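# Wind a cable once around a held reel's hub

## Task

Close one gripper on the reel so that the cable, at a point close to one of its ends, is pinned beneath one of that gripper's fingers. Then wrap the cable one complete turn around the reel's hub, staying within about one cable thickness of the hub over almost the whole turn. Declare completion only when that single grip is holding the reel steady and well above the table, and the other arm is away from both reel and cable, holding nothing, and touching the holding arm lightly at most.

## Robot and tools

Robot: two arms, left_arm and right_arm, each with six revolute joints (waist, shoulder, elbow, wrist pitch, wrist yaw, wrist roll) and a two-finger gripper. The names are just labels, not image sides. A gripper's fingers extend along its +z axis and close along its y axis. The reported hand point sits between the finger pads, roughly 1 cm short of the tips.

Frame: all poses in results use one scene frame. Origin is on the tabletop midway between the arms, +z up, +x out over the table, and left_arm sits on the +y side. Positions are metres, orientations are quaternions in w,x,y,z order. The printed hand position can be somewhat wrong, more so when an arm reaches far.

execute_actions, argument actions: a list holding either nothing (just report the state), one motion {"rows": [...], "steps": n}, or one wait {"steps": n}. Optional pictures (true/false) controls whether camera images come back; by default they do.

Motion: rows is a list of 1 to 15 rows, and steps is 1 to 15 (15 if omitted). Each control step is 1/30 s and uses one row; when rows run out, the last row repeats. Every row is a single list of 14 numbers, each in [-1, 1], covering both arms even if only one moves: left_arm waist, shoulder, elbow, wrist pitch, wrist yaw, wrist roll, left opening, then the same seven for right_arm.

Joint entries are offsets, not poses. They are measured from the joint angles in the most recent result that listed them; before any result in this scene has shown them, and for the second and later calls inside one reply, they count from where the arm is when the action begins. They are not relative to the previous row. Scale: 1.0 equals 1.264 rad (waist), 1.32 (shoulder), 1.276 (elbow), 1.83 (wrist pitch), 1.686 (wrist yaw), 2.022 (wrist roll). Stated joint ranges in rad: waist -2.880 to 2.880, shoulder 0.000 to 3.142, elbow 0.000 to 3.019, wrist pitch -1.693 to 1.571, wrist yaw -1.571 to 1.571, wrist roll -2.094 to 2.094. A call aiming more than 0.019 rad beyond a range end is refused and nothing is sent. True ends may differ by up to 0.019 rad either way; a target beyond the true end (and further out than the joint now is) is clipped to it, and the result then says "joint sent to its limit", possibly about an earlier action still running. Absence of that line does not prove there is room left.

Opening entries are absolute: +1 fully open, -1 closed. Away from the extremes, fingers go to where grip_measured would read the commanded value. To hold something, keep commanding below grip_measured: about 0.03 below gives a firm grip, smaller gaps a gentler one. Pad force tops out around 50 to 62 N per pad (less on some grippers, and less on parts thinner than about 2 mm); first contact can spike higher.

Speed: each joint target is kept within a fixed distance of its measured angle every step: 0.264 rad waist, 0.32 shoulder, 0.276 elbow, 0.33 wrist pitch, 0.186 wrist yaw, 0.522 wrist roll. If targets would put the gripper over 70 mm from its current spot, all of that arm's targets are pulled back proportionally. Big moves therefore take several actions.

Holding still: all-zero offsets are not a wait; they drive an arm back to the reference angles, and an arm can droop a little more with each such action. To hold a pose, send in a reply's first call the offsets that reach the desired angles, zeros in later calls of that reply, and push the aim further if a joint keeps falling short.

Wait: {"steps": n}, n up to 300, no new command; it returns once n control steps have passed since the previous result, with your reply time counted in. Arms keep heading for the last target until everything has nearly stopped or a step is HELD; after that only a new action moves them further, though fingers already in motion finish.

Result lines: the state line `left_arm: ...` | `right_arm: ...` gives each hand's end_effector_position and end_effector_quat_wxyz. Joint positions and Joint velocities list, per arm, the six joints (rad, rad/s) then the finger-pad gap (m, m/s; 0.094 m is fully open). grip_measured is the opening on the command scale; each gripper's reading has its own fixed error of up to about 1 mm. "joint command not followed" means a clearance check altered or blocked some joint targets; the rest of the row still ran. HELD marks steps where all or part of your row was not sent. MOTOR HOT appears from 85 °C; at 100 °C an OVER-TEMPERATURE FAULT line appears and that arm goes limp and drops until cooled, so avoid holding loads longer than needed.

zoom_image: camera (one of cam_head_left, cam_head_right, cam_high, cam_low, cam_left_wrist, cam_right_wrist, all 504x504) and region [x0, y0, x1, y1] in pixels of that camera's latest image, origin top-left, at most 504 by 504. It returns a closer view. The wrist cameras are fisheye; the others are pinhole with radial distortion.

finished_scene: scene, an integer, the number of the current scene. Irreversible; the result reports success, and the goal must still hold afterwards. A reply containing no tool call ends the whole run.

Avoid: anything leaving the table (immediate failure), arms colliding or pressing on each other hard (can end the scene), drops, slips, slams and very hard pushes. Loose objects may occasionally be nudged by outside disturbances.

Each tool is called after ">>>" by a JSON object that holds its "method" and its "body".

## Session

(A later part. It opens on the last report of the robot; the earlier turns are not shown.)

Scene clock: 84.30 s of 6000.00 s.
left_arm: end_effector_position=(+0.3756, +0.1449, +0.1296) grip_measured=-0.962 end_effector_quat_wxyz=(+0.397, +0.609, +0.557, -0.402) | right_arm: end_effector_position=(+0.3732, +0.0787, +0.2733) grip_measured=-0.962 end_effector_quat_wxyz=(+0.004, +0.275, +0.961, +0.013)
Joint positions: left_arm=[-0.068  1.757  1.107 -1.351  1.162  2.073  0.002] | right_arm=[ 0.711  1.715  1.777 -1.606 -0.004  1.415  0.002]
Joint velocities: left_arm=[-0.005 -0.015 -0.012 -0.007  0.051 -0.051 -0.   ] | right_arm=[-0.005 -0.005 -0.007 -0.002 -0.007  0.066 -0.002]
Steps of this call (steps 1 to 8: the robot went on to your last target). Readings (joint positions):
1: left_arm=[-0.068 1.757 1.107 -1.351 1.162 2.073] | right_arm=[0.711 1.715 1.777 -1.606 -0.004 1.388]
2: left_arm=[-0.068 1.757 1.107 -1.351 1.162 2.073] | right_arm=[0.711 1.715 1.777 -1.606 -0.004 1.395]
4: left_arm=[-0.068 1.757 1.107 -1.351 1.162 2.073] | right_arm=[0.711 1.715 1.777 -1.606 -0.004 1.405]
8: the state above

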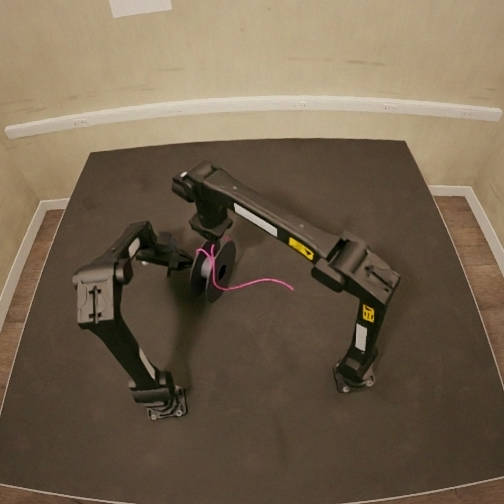

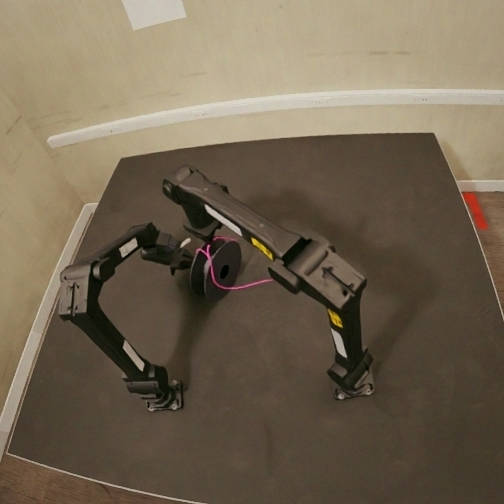

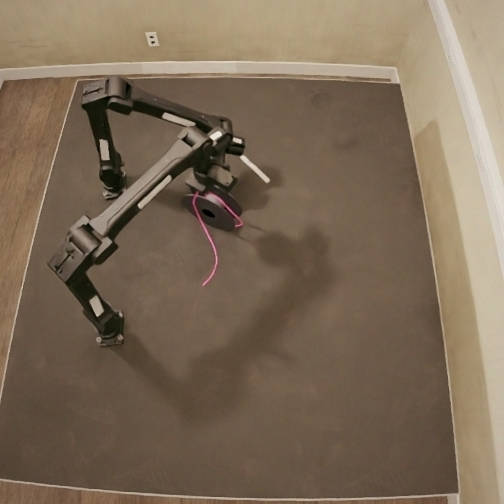

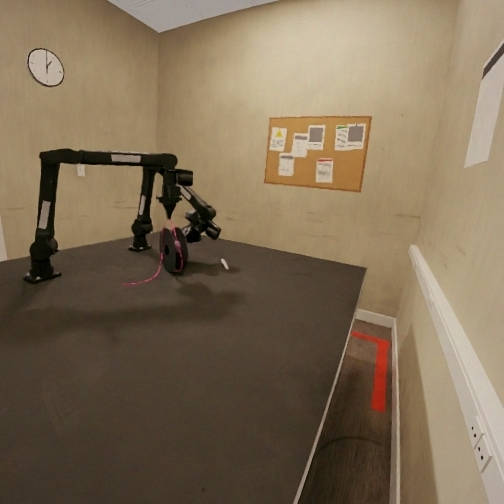

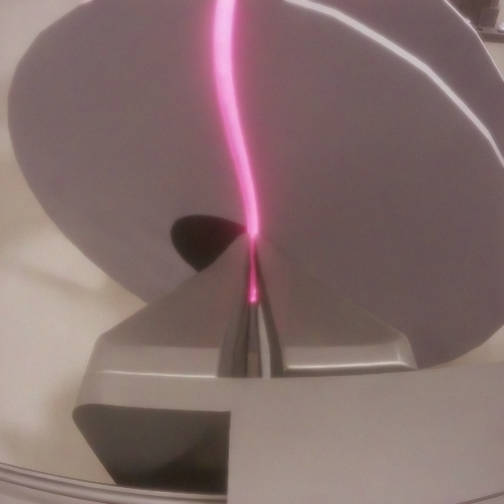

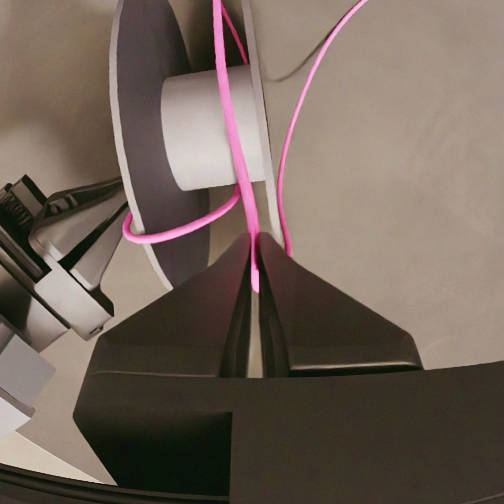

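>>> {"method": "execute_actions", "body": {"actions": [{"rows":[
[0,0,0,0,0,0,-0.97, 0.004,-0.006,-0.008,0.002,0,0.010,-0.972],
[0,0,0,0,0,0,-0.97, 0.010,-0.010,-0.013,0.004,0,0.016,-0.972],
[0,0,0,0,0,0,-0.97, 0.018,-0.014,-0.018,0.006,0,0.022,-0.972],
[0,0,0,0,0,0,-0.97, 0.028,-0.017,-0.023,0.008,0,0.028,-0.972],
[0,0,0,0,0,0,-0.97, 0.038,-0.020,-0.028,0.010,0,0.034,-0.972],
[0,0,0,0,0,0,-0.97, 0.048,-0.023,-0.033,0.011,0,0.040,-0.972],
[0,0,0,0,0,0,-0.97, 0.058,-0.026,-0.038,0.012,0,0.046,-0.972],
[0,0,0,0,0,0,-0.97, 0.068,-0.029,-0.043,0.013,0,0.052,-0.972],
[0,0,0,0,0,0,-0.97, 0.078,-0.032,-0.048,0.014,0,0.058,-0.972],
[0,0,0,0,0,0,-0.97, 0.088,-0.034,-0.053,0.015,0,0.063,-0.972],
[0,0,0,0,0,0,-0.97, 0.098,-0.036,-0.058,0.016,0,0.068,-0.972],
[0,0,0,0,0,0,-0.97, 0.108,-0.038,-0.063,0.017,0,0.073,-0.972],
[0,0,0,0,0,0,-0.97, 0.118,-0.040,-0.068,0.018,0,0.078,-0.972],
[0,0,0,0,0,0,-0.97, 0.128,-0.041,-0.073,0.019,0,0.083,-0.972],
[0,0,0,0,0,0,-0.97, 0.138,-0.042,-0.078,0.020,0,0.088,-0.972]]}], "pictures": false}}

>>> {"method": "execute_actions", "body": {"actions": [{"rows":[
[0,0,0,0,0,0,-0.97, 0.028,-0.004,-0.020,0.008,0,0.025,-0.972],
[0,0,0,0,0,0,-0.97, 0.038,-0.004,-0.025,0.011,0,0.030,-0.972],
[0,0,0,0,0,0,-0.97, 0.048,-0.004,-0.030,0.014,0,0.035,-0.972],
[0,0,0,0,0,0,-0.97, 0.058,-0.004,-0.035,0.017,0,0.040,-0.972],
[0,0,0,0,0,0,-0.97, 0.068,-0.004,-0.040,0.020,0,0.045,-0.972],
[0,0,0,0,0,0,-0.97, 0.078,-0.004,-0.045,0.023,0,0.050,-0.972],
[0,0,0,0,0,0,-0.97, 0.088,-0.004,-0.050,0.026,0,0.055,-0.972],
[0,0,0,0,0,0,-0.97, 0.097,-0.004,-0.055,0.029,0,0.060,-0.972],
[0,0,0,0,0,0,-0.97, 0.105,-0.004,-0.060,0.032,0,0.064,-0.972],
[0,0,0,0,0,0,-0.97, 0.112,-0.004,-0.065,0.035,0,0.068,-0.972],
[0,0,0,0,0,0,-0.97, 0.118,-0.004,-0.070,0.038,0,0.071,-0.972],
[0,0,0,0,0,0,-0.97, 0.123,-0.004,-0.075,0.041,0,0.073,-0.972],
[0,0,0,0,0,0,-0.97, 0.127,-0.004,-0.079,0.044,0,0.075,-0.972],
[0,0,0,0,0,0,-0.97, 0.130,-0.004,-0.082,0.046,0,0.075,-0.972],
[0,0,0,0,0,0,-0.97, 0.132,-0.004,-0.084,0.047,0,0.075,-0.972]]}], "pictures": false}}

>>> {"method": "execute_actions", "body": {"actions": [{"steps":8}]}}

Scene clock: 87.93 s of 6000.00 s.
left_arm: end_effector_position=(+0.3756, +0.1449, +0.1296) grip_measured=-0.962 end_effector_quat_wxyz=(+0.397, +0.609, +0.557, -0.402) | right_arm: end_effector_position=(+0.3007, +0.1108, +0.2679) grip_measured=-0.962 end_effector_quat_wxyz=(+0.001, +0.263, +0.965, +0.011)
Joint positions: left_arm=[-0.068  1.757  1.107 -1.351  1.162  2.073  0.002] | right_arm=[ 0.859  1.67   1.704 -1.583 -0.004  1.537  0.002]
Joint velocities: left_arm=[ 0.005 -0.015 -0.002  0.002 -0.066  0.022 -0.001] | right_arm=[ 0.454 -0.083 -0.178  0.051 -0.007  0.227 -0.001]
Steps of this call (steps 1 to 30: the robot went on to your last target; steps 31 to 94: nothing new was sent; steps 95 to 109: all 15 steps of this action). Readings (joint positions):
95: left_arm=[-0.068 1.757 1.107 -1.351 1.162 2.073] | right_arm=[0.711 1.715 1.777 -1.606 -0.004 1.422]
96: left_arm=[-0.068 1.757 1.107 -1.351 1.162 2.073] | right_arm=[0.711 1.715 1.777 -1.606 -0.004 1.424]
98: left_arm=[-0.068 1.757 1.107 -1.351 1.162 2.073] | right_arm=[0.714 1.712 1.772 -1.604 -0.004 1.434]
102: left_arm=[-0.068 1.757 1.107 -1.351 1.162 2.073] | right_arm=[0.745 1.696 1.747 -1.596 -0.004 1.467]
109: the state above

Scene clock: 88.43 s of 6000.00 s.
left_arm: end_effector_position=(+0.3756, +0.1449, +0.1296) grip_measured=-0.962 end_effector_quat_wxyz=(+0.397, +0.609, +0.557, -0.402) | right_arm: end_effector_position=(+0.2264, +0.1439, +0.2353) grip_measured=-0.962 end_effector_quat_wxyz=(-0.002, +0.244, +0.970, +0.003)
Joint positions: left_arm=[-0.068  1.757  1.107 -1.351  1.162  2.073  0.002] | right_arm=[ 1.018  1.667  1.616 -1.515 -0.004  1.657  0.002]
Joint velocities: left_arm=[ 0.005  0.015  0.017 -0.012 -0.051  0.007  0.   ] | right_arm=[ 0.161  0.015 -0.129  0.1    0.037  0.081 -0.   ]
Steps of this call (steps 1 to 15: all 15 steps of this action). Readings (joint positions):
1: left_arm=[-0.068 1.757 1.107 -1.351 1.162 2.073] | right_arm=[0.874 1.668 1.699 -1.582 -0.004 1.545]
2: left_arm=[-0.068 1.757 1.107 -1.351 1.162 2.073] | right_arm=[0.887 1.667 1.695 -1.580 -0.004 1.552]
4: left_arm=[-0.068 1.757 1.107 -1.351 1.162 2.073] | right_arm=[0.911 1.667 1.685 -1.572 -0.004 1.569]
8: left_arm=[-0.068 1.757 1.107 -1.351 1.162 2.073] | right_arm=[0.952 1.667 1.659 -1.551 -0.004 1.605]
15: the state above

Scene clock: 88.70 s of 6000.00 s.
left_arm: end_effector_position=(+0.3756, +0.1449, +0.1296) grip_measured=-0.962 end_effector_quat_wxyz=(+0.397, +0.609, +0.557, -0.402) | right_arm: end_effector_position=(+0.2220, +0.1455, +0.2325) grip_measured=-0.962 end_effector_quat_wxyz=(-0.002, +0.247, +0.969, +0.002)
Joint positions: left_arm=[-0.068  1.757  1.107 -1.351  1.162  2.073  0.002] | right_arm=[ 1.027  1.667  1.608 -1.508 -0.004  1.672  0.002]
Joint velocities: left_arm=[-0.015  0.005  0.022  0.002 -0.007  0.022 -0.001] | right_arm=[ 0.015  0.005 -0.012 -0.012 -0.022  0.051 -0.001]
Steps of this call (steps 1 to 8: the robot went on to your last target). Readings (joint positions):
1: left_arm=[-0.068 1.757 1.107 -1.351 1.162 2.073] | right_arm=[1.023 1.667 1.612 -1.512 -0.004 1.660]
2: left_arm=[-0.068 1.757 1.107 -1.351 1.162 2.073] | right_arm=[1.026 1.667 1.610 -1.510 -0.004 1.663]
4: left_arm=[-0.068 1.757 1.107 -1.351 1.162 2.073] | right_arm=[1.027 1.667 1.608 -1.509 -0.004 1.667]
8: the state above

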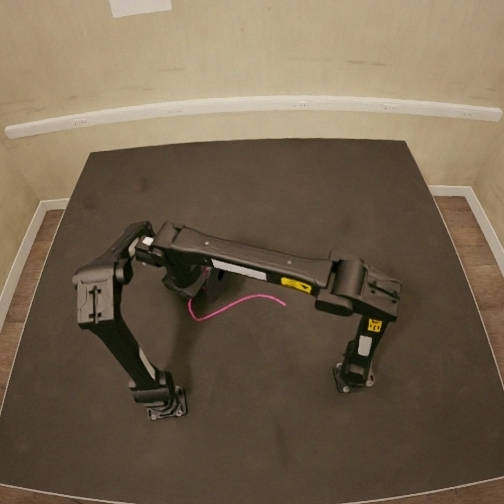

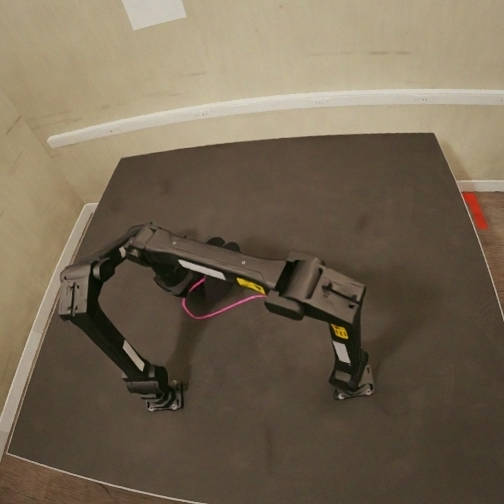

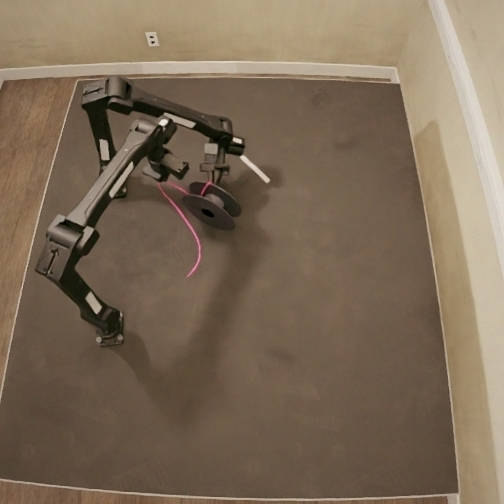

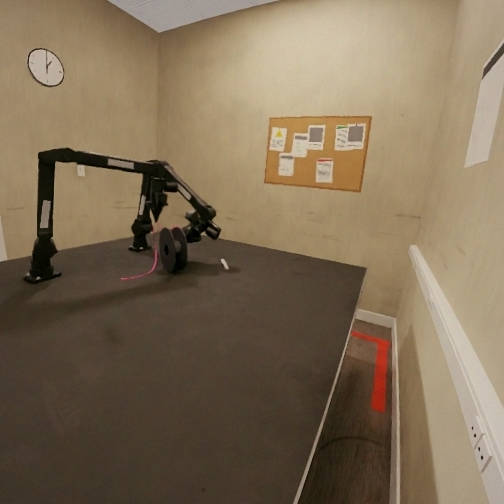

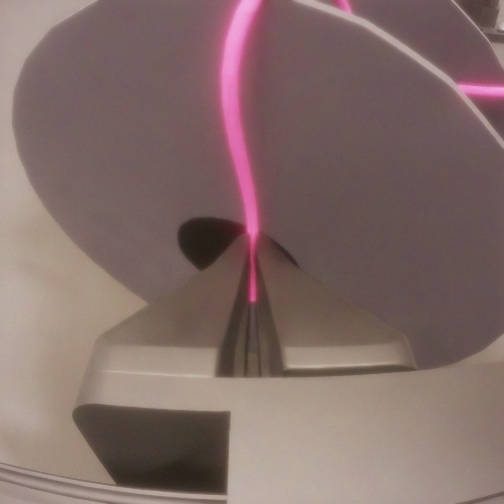

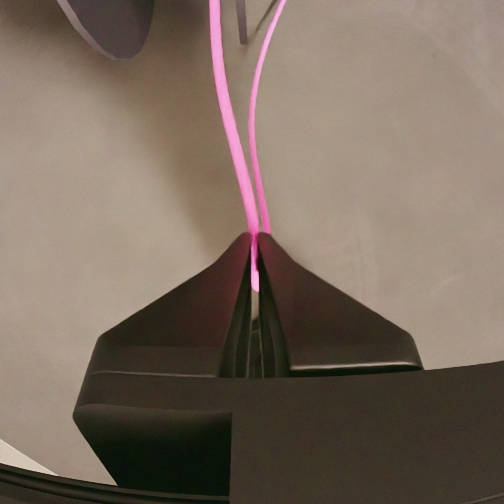

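>>> {"method": "execute_actions", "body": {"actions": [{"rows":[
[0,0,0,0,0,0,-0.97, 0,0.006,-0.014,0.012,0,0,-0.972],
[0,0,0,0,0,0,-0.97, 0,0.011,-0.028,0.024,0,0,-0.972],
[0,0,0,0,0,0,-0.97, 0,0.016,-0.043,0.037,0,0,-0.972],
[0,0,0,0,0,0,-0.97, 0,0.021,-0.058,0.050,0,0,-0.972],
[0,0,0,0,0,0,-0.97, 0,0.025,-0.073,0.063,0,0,-0.972],
[0,0,0,0,0,0,-0.97, 0,0.029,-0.088,0.076,0,0,-0.972],
[0,0,0,0,0,0,-0.97, 0,0.033,-0.103,0.089,0,0,-0.972],
[0,0,0,0,0,0,-0.97, 0,0.037,-0.117,0.101,0,0,-0.972],
[0,0,0,0,0,0,-0.97, 0,0.041,-0.130,0.113,0,0,-0.972],
[0,0,0,0,0,0,-0.97, 0,0.044,-0.141,0.123,0,0,-0.972],
[0,0,0,0,0,0,-0.97, 0,0.047,-0.150,0.131,0,0,-0.972],
[0,0,0,0,0,0,-0.97, 0,0.047,-0.150,0.131,0,0,-0.972],
[0,0,0,0,0,0,-0.97, 0,0.047,-0.150,0.131,0,0,-0.972],
[0,0,0,0,0,0,-0.97, 0,0.047,-0.150,0.131,0,0,-0.9],
[0,0,0,0,0,0,-0.97, 0,0.047,-0.150,0.131,0,0,-0.6]]}], "pictures": false}}

>>> {"method": "execute_actions", "body": {"actions": [{"steps":8}], "pictures": false}}

Scene clock: 91.60 s of 6000.00 s.
left_arm: end_effector_position=(+0.3756, +0.1449, +0.1296) grip_measured=-0.962 end_effector_quat_wxyz=(+0.397, +0.609, +0.557, -0.402) | right_arm: end_effector_position=(+0.2218, +0.1450, +0.1373) grip_measured=-0.751 end_effector_quat_wxyz=(-0.003, +0.248, +0.969, -0.005)
Joint positions: left_arm=[-0.068  1.757  1.107 -1.351  1.162  2.073  0.002] | right_arm=[ 1.027  1.719  1.422 -1.284 -0.004  1.675  0.012]
Joint velocities: left_arm=[ 0.005 -0.015 -0.002 -0.002  0.007 -0.037  0.001] | right_arm=[ 0.015  0.142 -0.081  0.081 -0.007 -0.051  0.303]
Steps of this call (steps 1 to 30: the robot went on to your last target; steps 31 to 72: nothing new was sent; steps 73 to 87: all 15 steps of this action). Readings (joint positions):
73: left_arm=[-0.068 1.757 1.107 -1.351 1.162 2.073] | right_arm=[1.027 1.667 1.608 -1.505 -0.004 1.675]
74: left_arm=[-0.068 1.757 1.107 -1.351 1.162 2.073] | right_arm=[1.027 1.667 1.605 -1.497 -0.004 1.675]
76: left_arm=[-0.068 1.757 1.107 -1.351 1.162 2.073] | right_arm=[1.027 1.667 1.586 -1.463 -0.004 1.675]
80: left_arm=[-0.068 1.757 1.107 -1.351 1.162 2.073] | right_arm=[1.027 1.671 1.508 -1.375 -0.004 1.675]
87: the state above

Scene clock: 91.87 s of 6000.00 s.
left_arm: end_effector_position=(+0.3756, +0.1449, +0.1296) grip_measured=-0.962 end_effector_quat_wxyz=(+0.397, +0.609, +0.557, -0.402) | right_arm: end_effector_position=(+0.2220, +0.1457, +0.1340) grip_measured=-0.602 end_effector_quat_wxyz=(-0.003, +0.248, +0.969, -0.006)
Joint positions: left_arm=[-0.068  1.757  1.107 -1.351  1.162  2.073  0.002] | right_arm=[ 1.027  1.725  1.42  -1.278 -0.004  1.675  0.019]
Joint velocities: left_arm=[-0.015 -0.015 -0.012 -0.012 -0.037 -0.037 -0.   ] | right_arm=[-0.015 -0.015 -0.007  0.002  0.022 -0.037  0.   ]
Steps of this call (steps 1 to 8: the robot went on to your last target). Readings (joint positions):
1: left_arm=[-0.068 1.757 1.107 -1.351 1.162 2.073] | right_arm=[1.027 1.723 1.421 -1.282 -0.004 1.675]
2: left_arm=[-0.068 1.757 1.107 -1.351 1.162 2.073] | right_arm=[1.027 1.725 1.420 -1.281 -0.004 1.675]
4: left_arm=[-0.068 1.757 1.107 -1.351 1.162 2.073] | right_arm=[1.027 1.725 1.420 -1.279 -0.004 1.675]
8: the state above

>>> {"method": "execute_actions", "body": {"actions": [{"rows":[
[0,0,0,0,0,0,-0.97, 0,-0.008,0.040,-0.010,0,-0.01,-0.4],
[0,0,0,0,0,0,-0.97, 0,-0.012,0.058,-0.024,0,-0.02,-0.2],
[0,0,0,0,0,0,-0.97, 0,-0.016,0.077,-0.039,0,-0.03,0],
[0,0,0,0,0,0,-0.97, 0,-0.020,0.096,-0.054,0,-0.04,0.2],
[0,0,0,0,0,0,-0.97, 0,-0.024,0.115,-0.069,0,-0.05,0.4],
[0,0,0,0,0,0,-0.97, 0,-0.027,0.134,-0.084,0,-0.06,0.6],
[0,0,0,0,0,0,-0.97, 0,-0.030,0.153,-0.099,0,-0.07,0.8],
[0,0,0,0,0,0,-0.97, 0,-0.030,0.172,-0.114,0,-0.08,1],
[0,0,0,0,0,0,-0.97, -0.004,-0.030,0.191,-0.129,0,-0.09,1],
[0,0,0,0,0,0,-0.97, -0.010,-0.030,0.210,-0.144,0,-0.10,1],
[0,0,0,0,0,0,-0.97, -0.018,-0.030,0.228,-0.158,0,-0.11,1],
[0,0,0,0,0,0,-0.97, -0.028,-0.030,0.244,-0.170,0,-0.12,1],
[0,0,0,0,0,0,-0.97, -0.038,-0.030,0.258,-0.180,0,-0.13,1],
[0,0,0,0,0,0,-0.97, -0.046,-0.030,0.268,-0.186,0,-0.14,1],
[0,0,0,0,0,0,-0.97, -0.050,-0.030,0.274,-0.190,0,-0.15,1]]}], "pictures": false}}

>>> {"method": "execute_actions", "body": {"actions": [{"steps":7}], "pictures": false}}

Scene clock: 93.87 s of 6000.00 s.
left_arm: end_effector_position=(+0.3756, +0.1449, +0.1296) grip_measured=-0.962 end_effector_quat_wxyz=(+0.397, +0.609, +0.557, -0.402) | right_arm: end_effector_position=(+0.2228, +0.1381, +0.2104) grip_measured=+1.000 end_effector_quat_wxyz=(-0.009, +0.182, +0.983, -0.030)
Joint positions: left_arm=[-0.068  1.757  1.107 -1.351  1.162  2.073  0.002] | right_arm=[ 1.02   1.699  1.59  -1.525 -0.004  1.532  0.094]
Joint velocities: left_arm=[-0.005 -0.015 -0.012  0.002 -0.007  0.037  0.001] | right_arm=[-0.161  0.015  0.774 -0.755 -0.037 -0.579  0.   ]
A step of this action was HELD (marked below), so the robot has no last target. An arm can still carry out its HELD step.
Steps of this call (steps 1 to 15: the robot went on to your last target; steps 16 to 45: nothing new was sent; steps 46 to 60: all 15 steps of this action). Readings (joint positions):
46: left_arm=[-0.068 1.757 1.107 -1.351 1.162 2.073] | right_arm=[1.027 1.725 1.420 -1.280 -0.004 1.674]
47: left_arm=[-0.068 1.757 1.107 -1.351 1.162 2.073] | right_arm=[1.027 1.724 1.423 -1.288 -0.004 1.669]
49: left_arm=[-0.068 1.757 1.107 -1.351 1.162 2.073] | right_arm=[1.027 1.724 1.441 -1.326 -0.004 1.652]
53: left_arm=[-0.068 1.757 1.107 -1.351 1.162 2.073] | right_arm=[1.027 1.719 1.515 -1.407 -0.004 1.609] HELD
60: the state above
joint command not followed: on one or more control steps a check withheld the commanded joint targets of the right arm, and it was not sent them on those steps.
cause: the commanded joint targets would bring a part of the robot too close to another arm (this arm's wrist (the part past joint 4) and the other arm's forearm (the part past joint 3)); next, command targets that bring no part of the robot closer to that arm.

Scene clock: 94.10 s of 6000.00 s.
left_arm: end_effector_position=(+0.3756, +0.1449, +0.1296) grip_measured=-0.962 end_effector_quat_wxyz=(+0.397, +0.609, +0.557, -0.402) | right_arm: end_effector_position=(+0.2460, +0.1382, +0.2589) grip_measured=+1.000 end_effector_quat_wxyz=(-0.002, +0.161, +0.987, +0.001)
Joint positions: left_arm=[-0.068  1.757  1.107 -1.351  1.162  2.073  0.002] | right_arm=[ 0.978  1.677  1.689 -1.583 -0.004  1.449  0.094]
Joint velocities: left_arm=[-0.015  0.005 -0.037 -0.012 -0.007 -0.007  0.001] | right_arm=[-0.083 -0.103  0.007 -0.061  0.037 -0.139  0.   ]
Steps of this call (steps 1 to 7: nothing new was sent). Readings (joint positions):
1: left_arm=[-0.068 1.757 1.107 -1.351 1.162 2.073] | right_arm=[1.014 1.699 1.617 -1.548 -0.004 1.511]
2: left_arm=[-0.068 1.757 1.107 -1.351 1.162 2.073] | right_arm=[1.007 1.698 1.643 -1.564 -0.004 1.494]
4: left_arm=[-0.068 1.757 1.107 -1.351 1.162 2.073] | right_arm=[0.993 1.691 1.678 -1.576 -0.004 1.470]
7: the state above

>>> {"method": "execute_actions", "body": {"actions": [{"rows":[
[0,0,0,0,0,0,-0.97, -0.012,0,0.035,-0.008,0,-0.015,1],
[0,0,0,0,0,0,-0.97, -0.026,0.004,0.042,-0.011,0,-0.022,1],
[0,0,0,0,0,0,-0.97, -0.042,0.010,0.052,-0.014,0,-0.029,1],
[0,0,0,0,0,0,-0.97, -0.058,0.018,0.063,-0.017,0,-0.036,1],
[0,0,0,0,0,0,-0.97, -0.074,0.027,0.075,-0.020,0,-0.043,1],
[0,0,0,0,0,0,-0.97, -0.090,0.036,0.087,-0.023,0,-0.050,1],
[0,0,0,0,0,0,-0.97, -0.106,0.046,0.100,-0.026,0,-0.057,1],
[0,0,0,0,0,0,-0.97, -0.121,0.056,0.113,-0.029,0,-0.063,1],
[0,0,0,0,0,0,-0.97, -0.135,0.066,0.126,-0.032,0,-0.069,1],
[0,0,0,0,0,0,-0.97, -0.148,0.076,0.139,-0.035,0,-0.074,1],
[0,0,0,0,0,0,-0.97, -0.159,0.086,0.152,-0.038,0,-0.078,1],
[0,0,0,0,0,0,-0.97, -0.168,0.096,0.165,-0.040,0,-0.081,1],
[0,0,0,0,0,0,-0.97, -0.175,0.105,0.177,-0.042,0,-0.083,1],
[0,0,0,0,0,0,-0.97, -0.180,0.113,0.188,-0.044,0,-0.085,1],
[0,0,0,0,0,0,-0.97, -0.183,0.120,0.196,-0.045,0,-0.085,1]]}], "pictures": false}}

>>> {"method": "execute_actions", "body": {"actions": [{"steps":12}]}}

Scene clock: 95.80 s of 6000.00 s.
left_arm: end_effector_position=(+0.3756, +0.1449, +0.1296) grip_measured=-0.962 end_effector_quat_wxyz=(+0.397, +0.609, +0.557, -0.402) | right_arm: end_effector_position=(+0.3725, +0.1059, +0.2747) grip_measured=+1.000 end_effector_quat_wxyz=(+0.001, +0.211, +0.977, +0.007)
Joint positions: left_arm=[-0.068  1.757  1.107 -1.351  1.162  2.073  0.002] | right_arm=[ 0.744  1.784  1.874 -1.648 -0.004  1.316  0.094]
Joint velocities: left_arm=[ 0.005 -0.015 -0.007  0.002  0.007  0.051 -0.001] | right_arm=[-0.386  0.347  0.339 -0.09  -0.022 -0.168  0.   ]
Steps of this call (steps 1 to 36: nothing new was sent; steps 37 to 51: all 15 steps of this action). Readings (joint positions):
37: left_arm=[-0.068 1.757 1.107 -1.351 1.162 2.073] | right_arm=[0.977 1.674 1.689 -1.587 -0.004 1.427]
38: left_arm=[-0.068 1.757 1.107 -1.351 1.162 2.073] | right_arm=[0.975 1.674 1.689 -1.588 -0.004 1.426]
40: left_arm=[-0.068 1.757 1.107 -1.351 1.162 2.073] | right_arm=[0.965 1.675 1.694 -1.596 -0.004 1.416]
44: left_arm=[-0.068 1.757 1.107 -1.351 1.162 2.073] | right_arm=[0.897 1.698 1.750 -1.618 -0.004 1.379]
51: the state above

Scene clock: 96.20 s of 6000.00 s.
left_arm: end_effector_position=(+0.3756, +0.1449, +0.1296) grip_measured=-0.962 end_effector_quat_wxyz=(+0.397, +0.609, +0.557, -0.402) | right_arm: end_effector_position=(+0.3779, +0.1096, +0.2612) grip_measured=+1.000 end_effector_quat_wxyz=(-0.005, +0.201, +0.980, -0.006)
Joint positions: left_arm=[-0.068  1.757  1.107 -1.351  1.162  2.073  0.002] | right_arm=[ 0.741  1.82   1.888 -1.655 -0.004  1.292  0.094]
Joint velocities: left_arm=[ 0.005 -0.005 -0.007  0.007  0.081  0.037 -0.   ] | right_arm=[ 0.005 -0.005 -0.012  0.002  0.007  0.081  0.   ]
Steps of this call (steps 1 to 12: the robot went on to your last target). Readings (joint positions):
1: left_arm=[-0.068 1.757 1.107 -1.351 1.162 2.073] | right_arm=[0.734 1.795 1.883 -1.650 -0.004 1.311]
2: left_arm=[-0.068 1.757 1.107 -1.351 1.162 2.073] | right_arm=[0.727 1.803 1.887 -1.650 -0.004 1.306]
4: left_arm=[-0.068 1.757 1.107 -1.351 1.162 2.073] | right_arm=[0.725 1.814 1.888 -1.653 -0.004 1.301]
8: left_arm=[-0.068 1.757 1.107 -1.351 1.162 2.073] | right_arm=[0.735 1.820 1.888 -1.655 -0.004 1.295]
12: the state above

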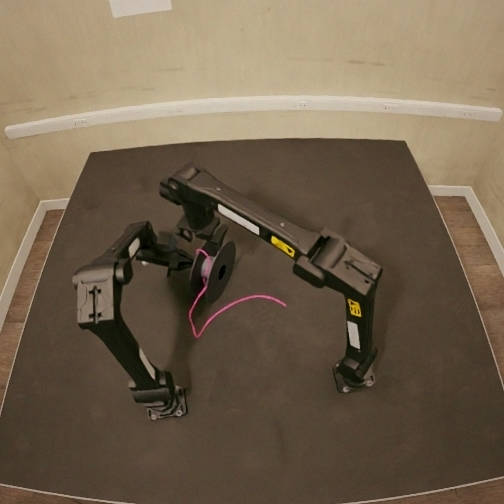

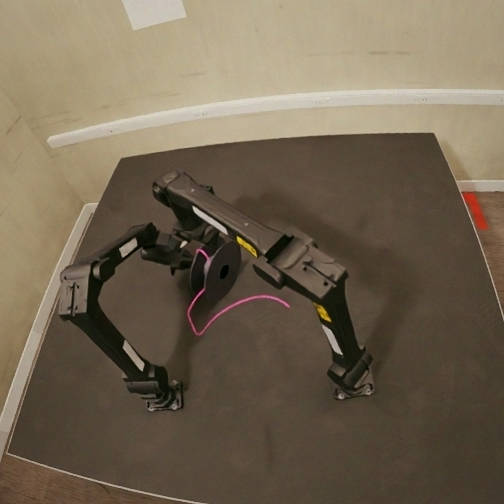

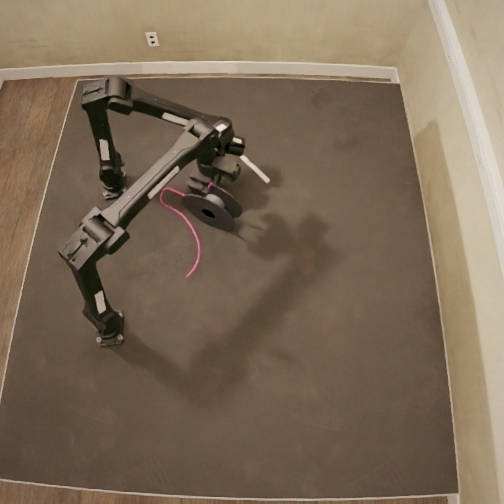

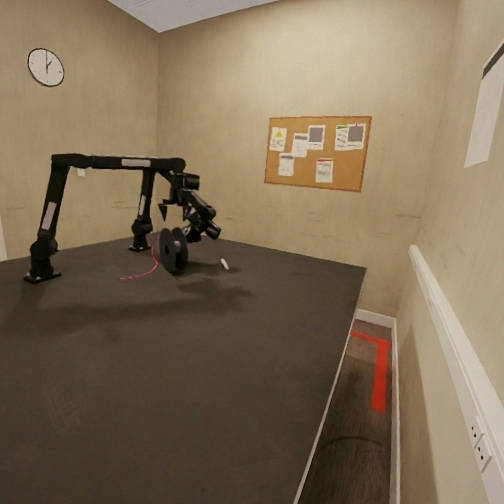

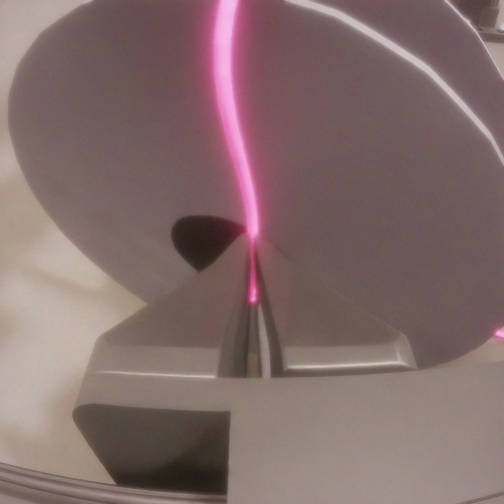

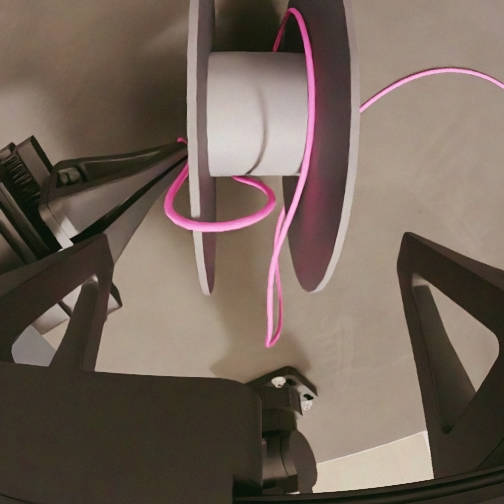

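>>> {"method": "execute_actions", "body": {"actions": [{"rows":[
[0,0,0,0,0,0,-0.97, 0,0,-0.010,0.010,0,0,1],
[0,0,0,0,0,0,-0.97, 0,0,-0.020,0.018,0,0,1],
[0,0,0,0,0,0,-0.97, 0,0,-0.031,0.026,0,0,1],
[0,0,0,0,0,0,-0.97, 0,0,-0.042,0.034,0,0,1],
[0,0,0,0,0,0,-0.97, 0,0,-0.053,0.042,0,0,1],
[0,0,0,0,0,0,-0.97, 0,0,-0.064,0.050,0,0,1],
[0,0,0,0,0,0,-0.97, 0,0,-0.075,0.058,0,0,1],
[0,0,0,0,0,0,-0.97, 0,0,-0.086,0.066,0,0,1],
[0,0,0,0,0,0,-0.97, 0,0,-0.097,0.074,0,0,1],
[0,0,0,0,0,0,-0.97, 0,0,-0.108,0.082,0,0,1],
[0,0,0,0,0,0,-0.97, 0,0,-0.118,0.090,0,0,1],
[0,0,0,0,0,0,-0.97, 0,0,-0.127,0.097,0,0,1],
[0,0,0,0,0,0,-0.97, 0,0,-0.134,0.102,0,0,1],
[0,0,0,0,0,0,-0.97, 0,0,-0.140,0.106,0,0,1],
[0,0,0,0,0,0,-0.97, 0,0,-0.143,0.108,0,0,1]]}], "pictures": false}}

>>> {"method": "execute_actions", "body": {"actions": [{"steps":8}]}}

Scene clock: 98.90 s of 6000.00 s.
left_arm: end_effector_position=(+0.3756, +0.1449, +0.1296) grip_measured=-0.962 end_effector_quat_wxyz=(+0.397, +0.609, +0.557, -0.402) | right_arm: end_effector_position=(+0.3788, +0.1107, +0.2019) grip_measured=+1.000 end_effector_quat_wxyz=(-0.002, +0.200, +0.980, +0.001)
Joint positions: left_arm=[-0.068  1.757  1.107 -1.351  1.162  2.073  0.002] | right_arm=[ 0.741  1.815  1.726 -1.482 -0.004  1.291  0.094]
Joint velocities: left_arm=[-0.005  0.005 -0.017 -0.017  0.007  0.037 -0.   ] | right_arm=[-0.015 -0.005 -0.222  0.212  0.037  0.007  0.   ]
Steps of this call (steps 1 to 30: the robot went on to your last target; steps 31 to 66: nothing new was sent; steps 67 to 81: all 15 steps of this action). Readings (joint positions):
67: left_arm=[-0.068 1.757 1.107 -1.351 1.162 2.073] | right_arm=[0.741 1.820 1.888 -1.654 -0.004 1.291]
68: left_arm=[-0.068 1.757 1.107 -1.351 1.162 2.073] | right_arm=[0.741 1.820 1.887 -1.648 -0.004 1.291]
70: left_arm=[-0.068 1.757 1.107 -1.351 1.162 2.073] | right_arm=[0.741 1.817 1.874 -1.626 -0.004 1.291]
74: left_arm=[-0.068 1.757 1.107 -1.351 1.162 2.073] | right_arm=[0.741 1.815 1.820 -1.571 -0.004 1.291]
81: the state above

Scene clock: 99.17 s of 6000.00 s.
left_arm: end_effector_position=(+0.3756, +0.1449, +0.1296) grip_measured=-0.962 end_effector_quat_wxyz=(+0.397, +0.609, +0.557, -0.402) | right_arm: end_effector_position=(+0.3790, +0.1109, +0.1977) grip_measured=+1.000 end_effector_quat_wxyz=(-0.001, +0.200, +0.980, +0.002)
Joint positions: left_arm=[-0.068  1.757  1.107 -1.351  1.162  2.073  0.002] | right_arm=[ 0.741  1.815  1.715 -1.468 -0.004  1.291  0.094]
Joint velocities: left_arm=[-0.005 -0.005 -0.002  0.002 -0.022 -0.007  0.   ] | right_arm=[ 0.005 -0.005  0.002  0.002 -0.066  0.051  0.   ]
Steps of this call (steps 1 to 8: the robot went on to your last target). Readings (joint positions):
1: left_arm=[-0.068 1.757 1.107 -1.351 1.162 2.073] | right_arm=[0.741 1.815 1.720 -1.477 -0.004 1.291]
2: left_arm=[-0.068 1.757 1.107 -1.351 1.162 2.073] | right_arm=[0.741 1.815 1.716 -1.474 -0.004 1.291]
4: left_arm=[-0.068 1.757 1.107 -1.351 1.162 2.073] | right_arm=[0.741 1.815 1.715 -1.471 -0.004 1.291]
8: the state above

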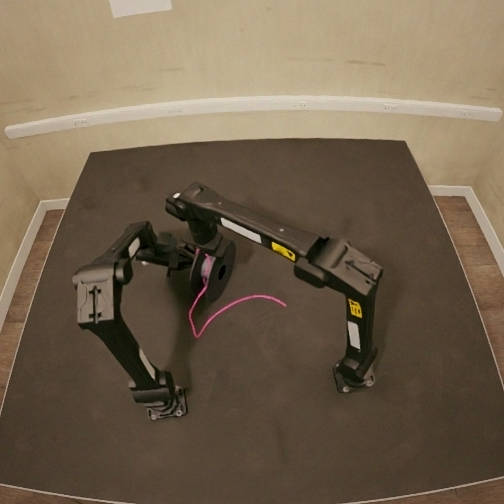

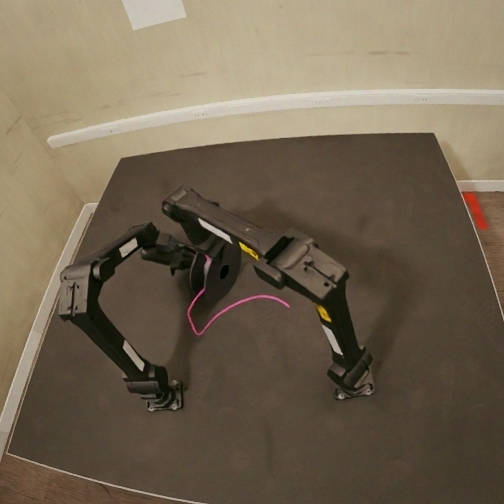

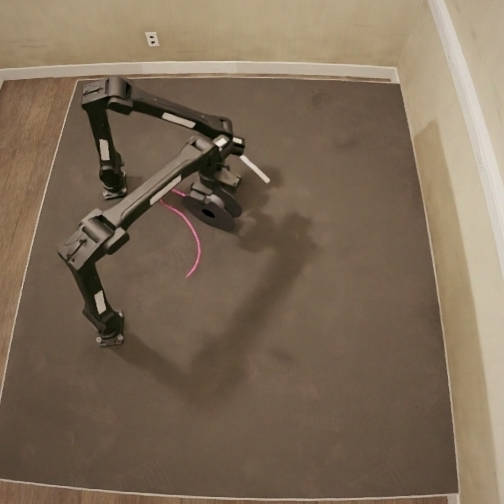

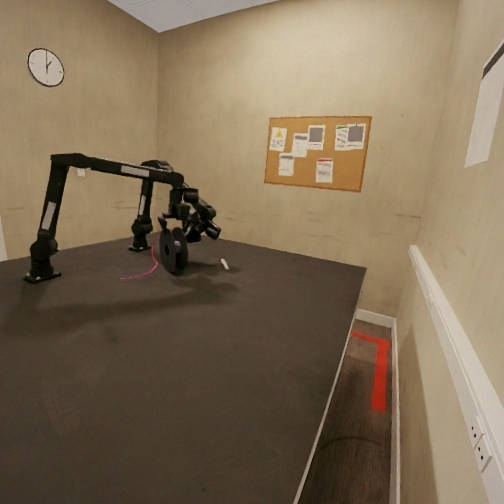

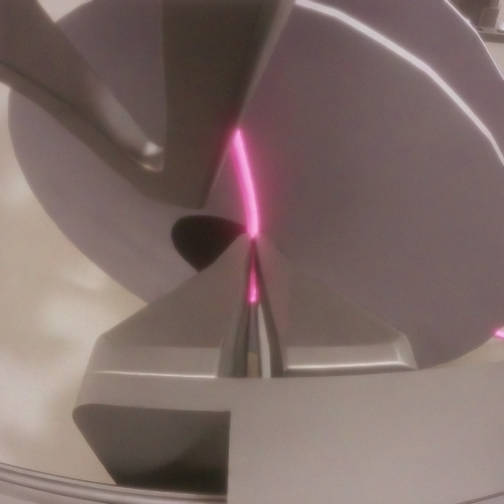

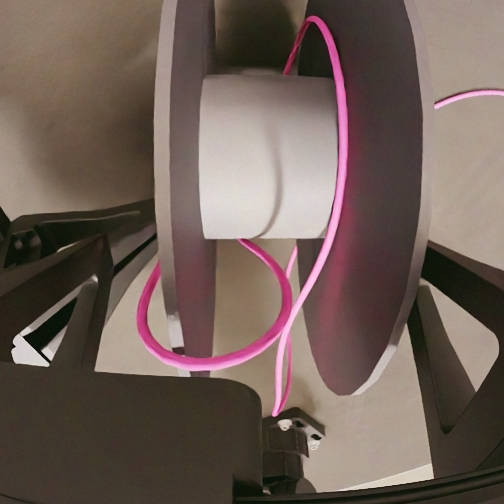

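>>> {"method": "execute_actions", "body": {"actions": [{"rows":[
[0,0,0,0,0,0,-0.97, 0,0,-0.006,0.002,0,0,0.95],
[0,0,0,0,0,0,-0.97, 0,0,-0.011,0.004,0,0,0.9],
[0,0,0,0,0,0,-0.97, 0,0,-0.016,0.006,0,0,0.85],
[0,0,0,0,0,0,-0.97, 0,0,-0.021,0.008,0,0,0.8],
[0,0,0,0,0,0,-0.97, 0,0,-0.026,0.010,0,0,0.76],
[0,0,0,0,0,0,-0.97, 0,0,-0.030,0.012,0,0,0.72],
[0,0,0,0,0,0,-0.97, 0,0,-0.032,0.013,0,0,0.68],
[0,0,0,0,0,0,-0.97, 0,0,-0.032,0.013,0,0,0.64],
[0,0,0,0,0,0,-0.97, 0,0,-0.032,0.013,0,0,0.60],
[0,0,0,0,0,0,-0.97, 0,0,-0.032,0.013,0,0,0.57],
[0,0,0,0,0,0,-0.97, 0,0,-0.032,0.013,0,0,0.54],
[0,0,0,0,0,0,-0.97, 0,0,-0.032,0.013,0,0,0.52]], "steps":15}]}}

Scene clock: 101.40 s of 6000.00 s.
left_arm: end_effector_position=(+0.3756, +0.1449, +0.1296) grip_measured=-0.962 end_effector_quat_wxyz=(+0.397, +0.609, +0.557, -0.402) | right_arm: end_effector_position=(+0.3759, +0.1070, +0.1865) grip_measured=+0.522 end_effector_quat_wxyz=(-0.005, +0.200, +0.980, -0.005)
Joint positions: left_arm=[-0.068  1.757  1.107 -1.351  1.162  2.073  0.002] | right_arm=[ 0.741  1.815  1.685 -1.454 -0.004  1.291  0.071]
Joint velocities: left_arm=[-0.005  0.005 -0.017  0.002 -0.022 -0.081  0.   ] | right_arm=[-0.015 -0.005 -0.002  0.002 -0.022 -0.022 -0.001]
Steps of this call (steps 1 to 30: the robot went on to your last target; steps 31 to 52: nothing new was sent; steps 53 to 67: all 15 steps of this action). Readings (joint positions):
53: left_arm=[-0.068 1.757 1.107 -1.351 1.162 2.073] | right_arm=[0.741 1.815 1.715 -1.468 -0.004 1.291]
54: left_arm=[-0.068 1.757 1.107 -1.351 1.162 2.073] | right_arm=[0.741 1.815 1.715 -1.468 -0.004 1.291]
56: left_arm=[-0.068 1.757 1.107 -1.351 1.162 2.073] | right_arm=[0.741 1.815 1.712 -1.466 -0.004 1.291]
60: left_arm=[-0.068 1.757 1.107 -1.351 1.162 2.073] | right_arm=[0.741 1.815 1.693 -1.457 -0.004 1.291]
67: the state above

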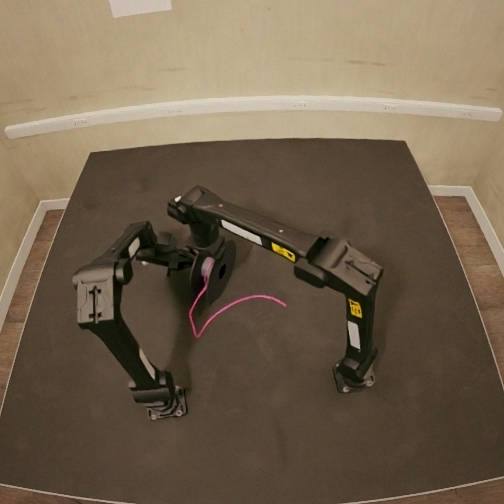

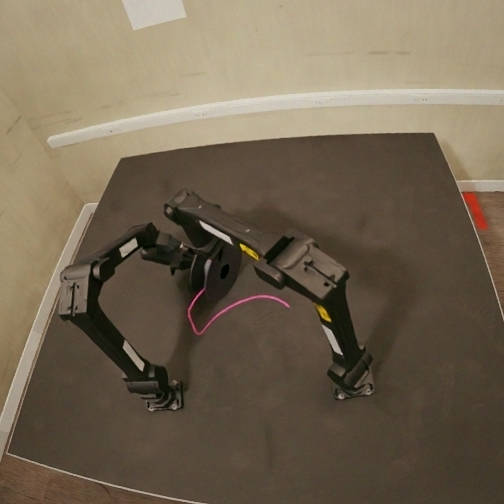

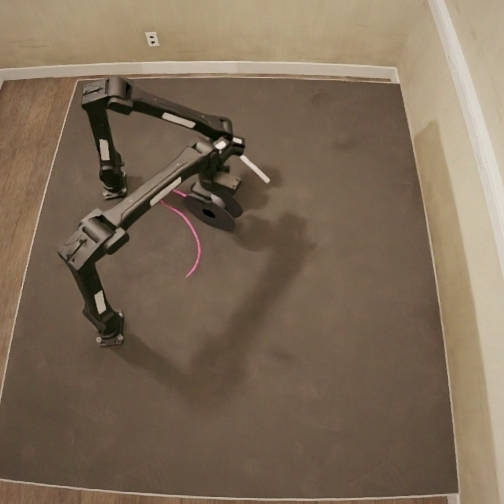

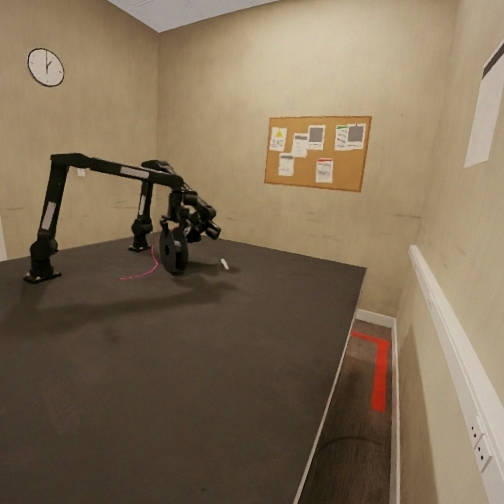

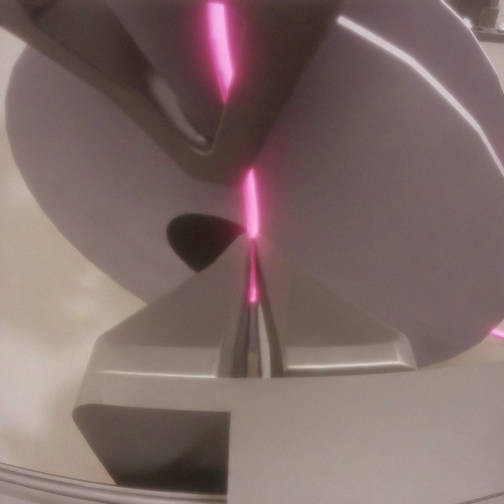

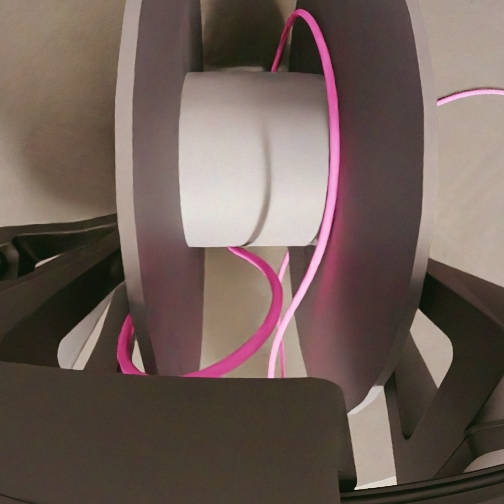

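>>> {"method": "execute_actions", "body": {"actions": [{"rows":[
[0,0,0,0,0,0,-0.97, 0.003,0,-0.006,0.004,0,0,0.52],
[0,0,0,0,0,0,-0.97, 0.006,0,-0.011,0.008,0,0,0.52],
[0,0,0,0,0,0,-0.97, 0.009,0,-0.015,0.011,0,0,0.52],
[0,0,0,0,0,0,-0.97, 0.012,0,-0.019,0.014,0,0,0.52],
[0,0,0,0,0,0,-0.97, 0.014,0,-0.021,0.016,0,0,0.52],
[0,0,0,0,0,0,-0.97, 0.014,0,-0.021,0.016,0,0,0.52],
[0,0,0,0,0,0,-0.97, 0.014,0,-0.021,0.016,0,0,0.52],
[0,0,0,0,0,0,-0.97, 0.014,0,-0.021,0.016,0,0,0.52],
[0,0,0,0,0,0,-0.97, 0.014,0,-0.021,0.016,0,0,0.50],
[0,0,0,0,0,0,-0.97, 0.014,0,-0.021,0.016,0,0,0.47],
[0,0,0,0,0,0,-0.97, 0.014,0,-0.021,0.016,0,0,0.44],
[0,0,0,0,0,0,-0.97, 0.014,0,-0.021,0.016,0,0,0.42]], "steps":15}]}}

Scene clock: 103.17 s of 6000.00 s.
left_arm: end_effector_position=(+0.3756, +0.1449, +0.1296) grip_measured=-0.962 end_effector_quat_wxyz=(+0.397, +0.609, +0.557, -0.402) | right_arm: end_effector_position=(+0.3723, +0.1104, +0.1813) grip_measured=+0.422 end_effector_quat_wxyz=(-0.004, +0.196, +0.981, -0.003)
Joint positions: left_arm=[-0.068  1.757  1.107 -1.351  1.162  2.073  0.002] | right_arm=[ 0.75   1.815  1.672 -1.436 -0.004  1.291  0.067]
Joint velocities: left_arm=[-0.015 -0.015 -0.017 -0.002 -0.095 -0.066 -0.001] | right_arm=[ 0.005 -0.005 -0.007 -0.002  0.022 -0.007 -0.001]
Steps of this call (steps 1 to 15: the robot went on to your last target; steps 16 to 38: nothing new was sent; steps 39 to 53: all 15 steps of this action). Readings (joint positions):
39: left_arm=[-0.068 1.757 1.107 -1.351 1.162 2.073] | right_arm=[0.741 1.815 1.685 -1.454 -0.004 1.291]
40: left_arm=[-0.068 1.757 1.107 -1.351 1.162 2.073] | right_arm=[0.741 1.815 1.685 -1.453 -0.004 1.291]
42: left_arm=[-0.068 1.757 1.107 -1.351 1.162 2.073] | right_arm=[0.741 1.815 1.683 -1.447 -0.004 1.291]
46: left_arm=[-0.068 1.757 1.107 -1.351 1.162 2.073] | right_arm=[0.745 1.815 1.674 -1.437 -0.004 1.291]
53: the state above

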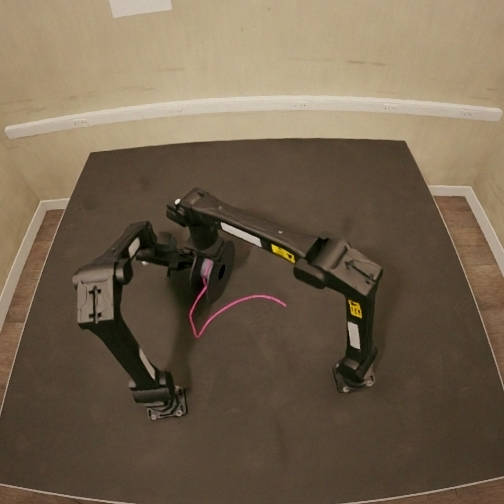

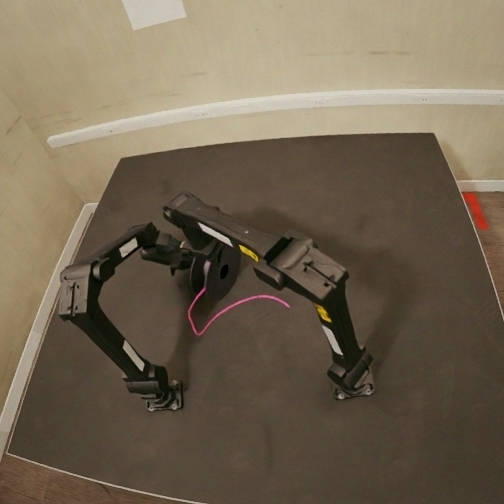

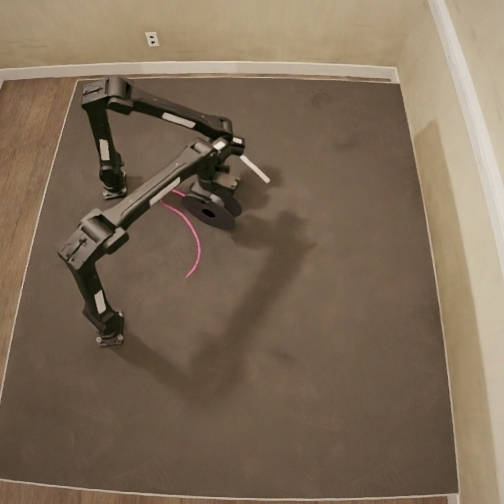

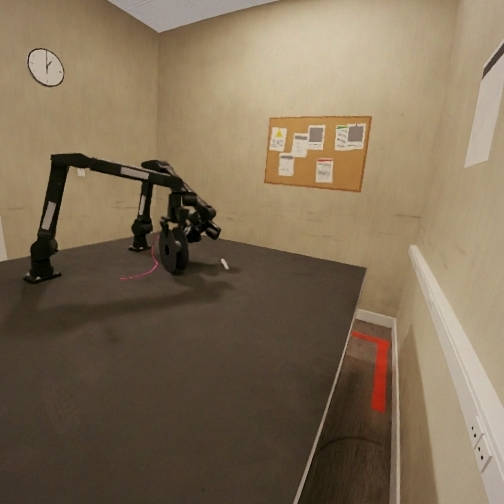

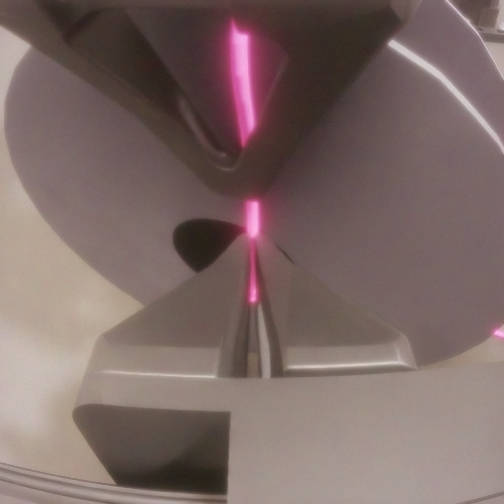

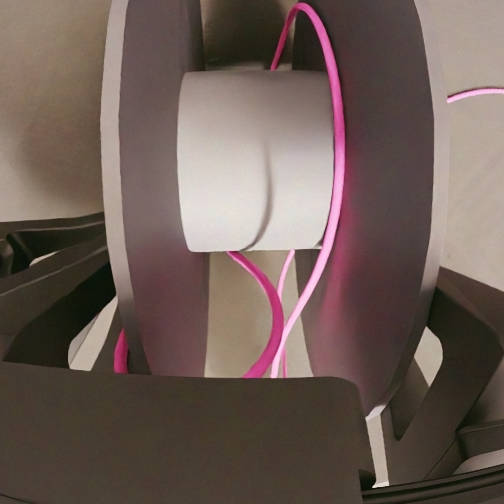

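>>> {"method": "execute_actions", "body": {"actions": [{"rows":[
[0,0,0,0,0,0,-0.97, 0,0,0,0,0,0,0.40],
[0,0,0,0,0,0,-0.97, 0,0,0,0,0,0,0.385],
[0,0,0,0,0,0,-0.97, 0,0,0,0,0,0,0.37],
[0,0,0,0,0,0,-0.97, 0,0,0,0,0,0,0.355],
[0,0,0,0,0,0,-0.97, 0,0,0,0,0,0,0.34],
[0,0,0,0,0,0,-0.97, 0,0,0,0,0,0,0.325],
[0,0,0,0,0,0,-0.97, 0,0,0,0,0,0,0.31],
[0,0,0,0,0,0,-0.97, 0,0,0,0,0,0,0.295],
[0,0,0,0,0,0,-0.97, 0,0,0,0,0,0,0.28]], "steps":13}], "pictures": false}}

Scene clock: 104.30 s of 6000.00 s.
left_arm: end_effector_position=(+0.3756, +0.1449, +0.1296) grip_measured=-0.962 end_effector_quat_wxyz=(+0.397, +0.609, +0.557, -0.402) | right_arm: end_effector_position=(+0.3723, +0.1104, +0.1813) grip_measured=+0.313 end_effector_quat_wxyz=(-0.004, +0.196, +0.981, -0.003)
Joint positions: left_arm=[-0.068  1.757  1.107 -1.351  1.162  2.073  0.002] | right_arm=[ 0.75   1.815  1.672 -1.436 -0.004  1.291  0.062]
Joint velocities: left_arm=[-0.015  0.005  0.007  0.007 -0.037 -0.022 -0.   ] | right_arm=[-0.005  0.005 -0.022  0.007  0.066  0.051 -0.001]
Steps of this call (steps 1 to 15: the robot went on to your last target; steps 16 to 21: nothing new was sent; steps 22 to 34: all 13 steps of this action). Readings (joint positions):
22: left_arm=[-0.068 1.757 1.107 -1.351 1.162 2.073] | right_arm=[0.750 1.815 1.672 -1.436 -0.004 1.291]
23: left_arm=[-0.068 1.757 1.107 -1.351 1.162 2.073] | right_arm=[0.750 1.815 1.672 -1.436 -0.004 1.291]
25: left_arm=[-0.068 1.757 1.107 -1.351 1.162 2.073] | right_arm=[0.750 1.815 1.672 -1.436 -0.004 1.291]
29: left_arm=[-0.068 1.757 1.107 -1.351 1.162 2.073] | right_arm=[0.750 1.815 1.672 -1.436 -0.004 1.291]
34: the state above


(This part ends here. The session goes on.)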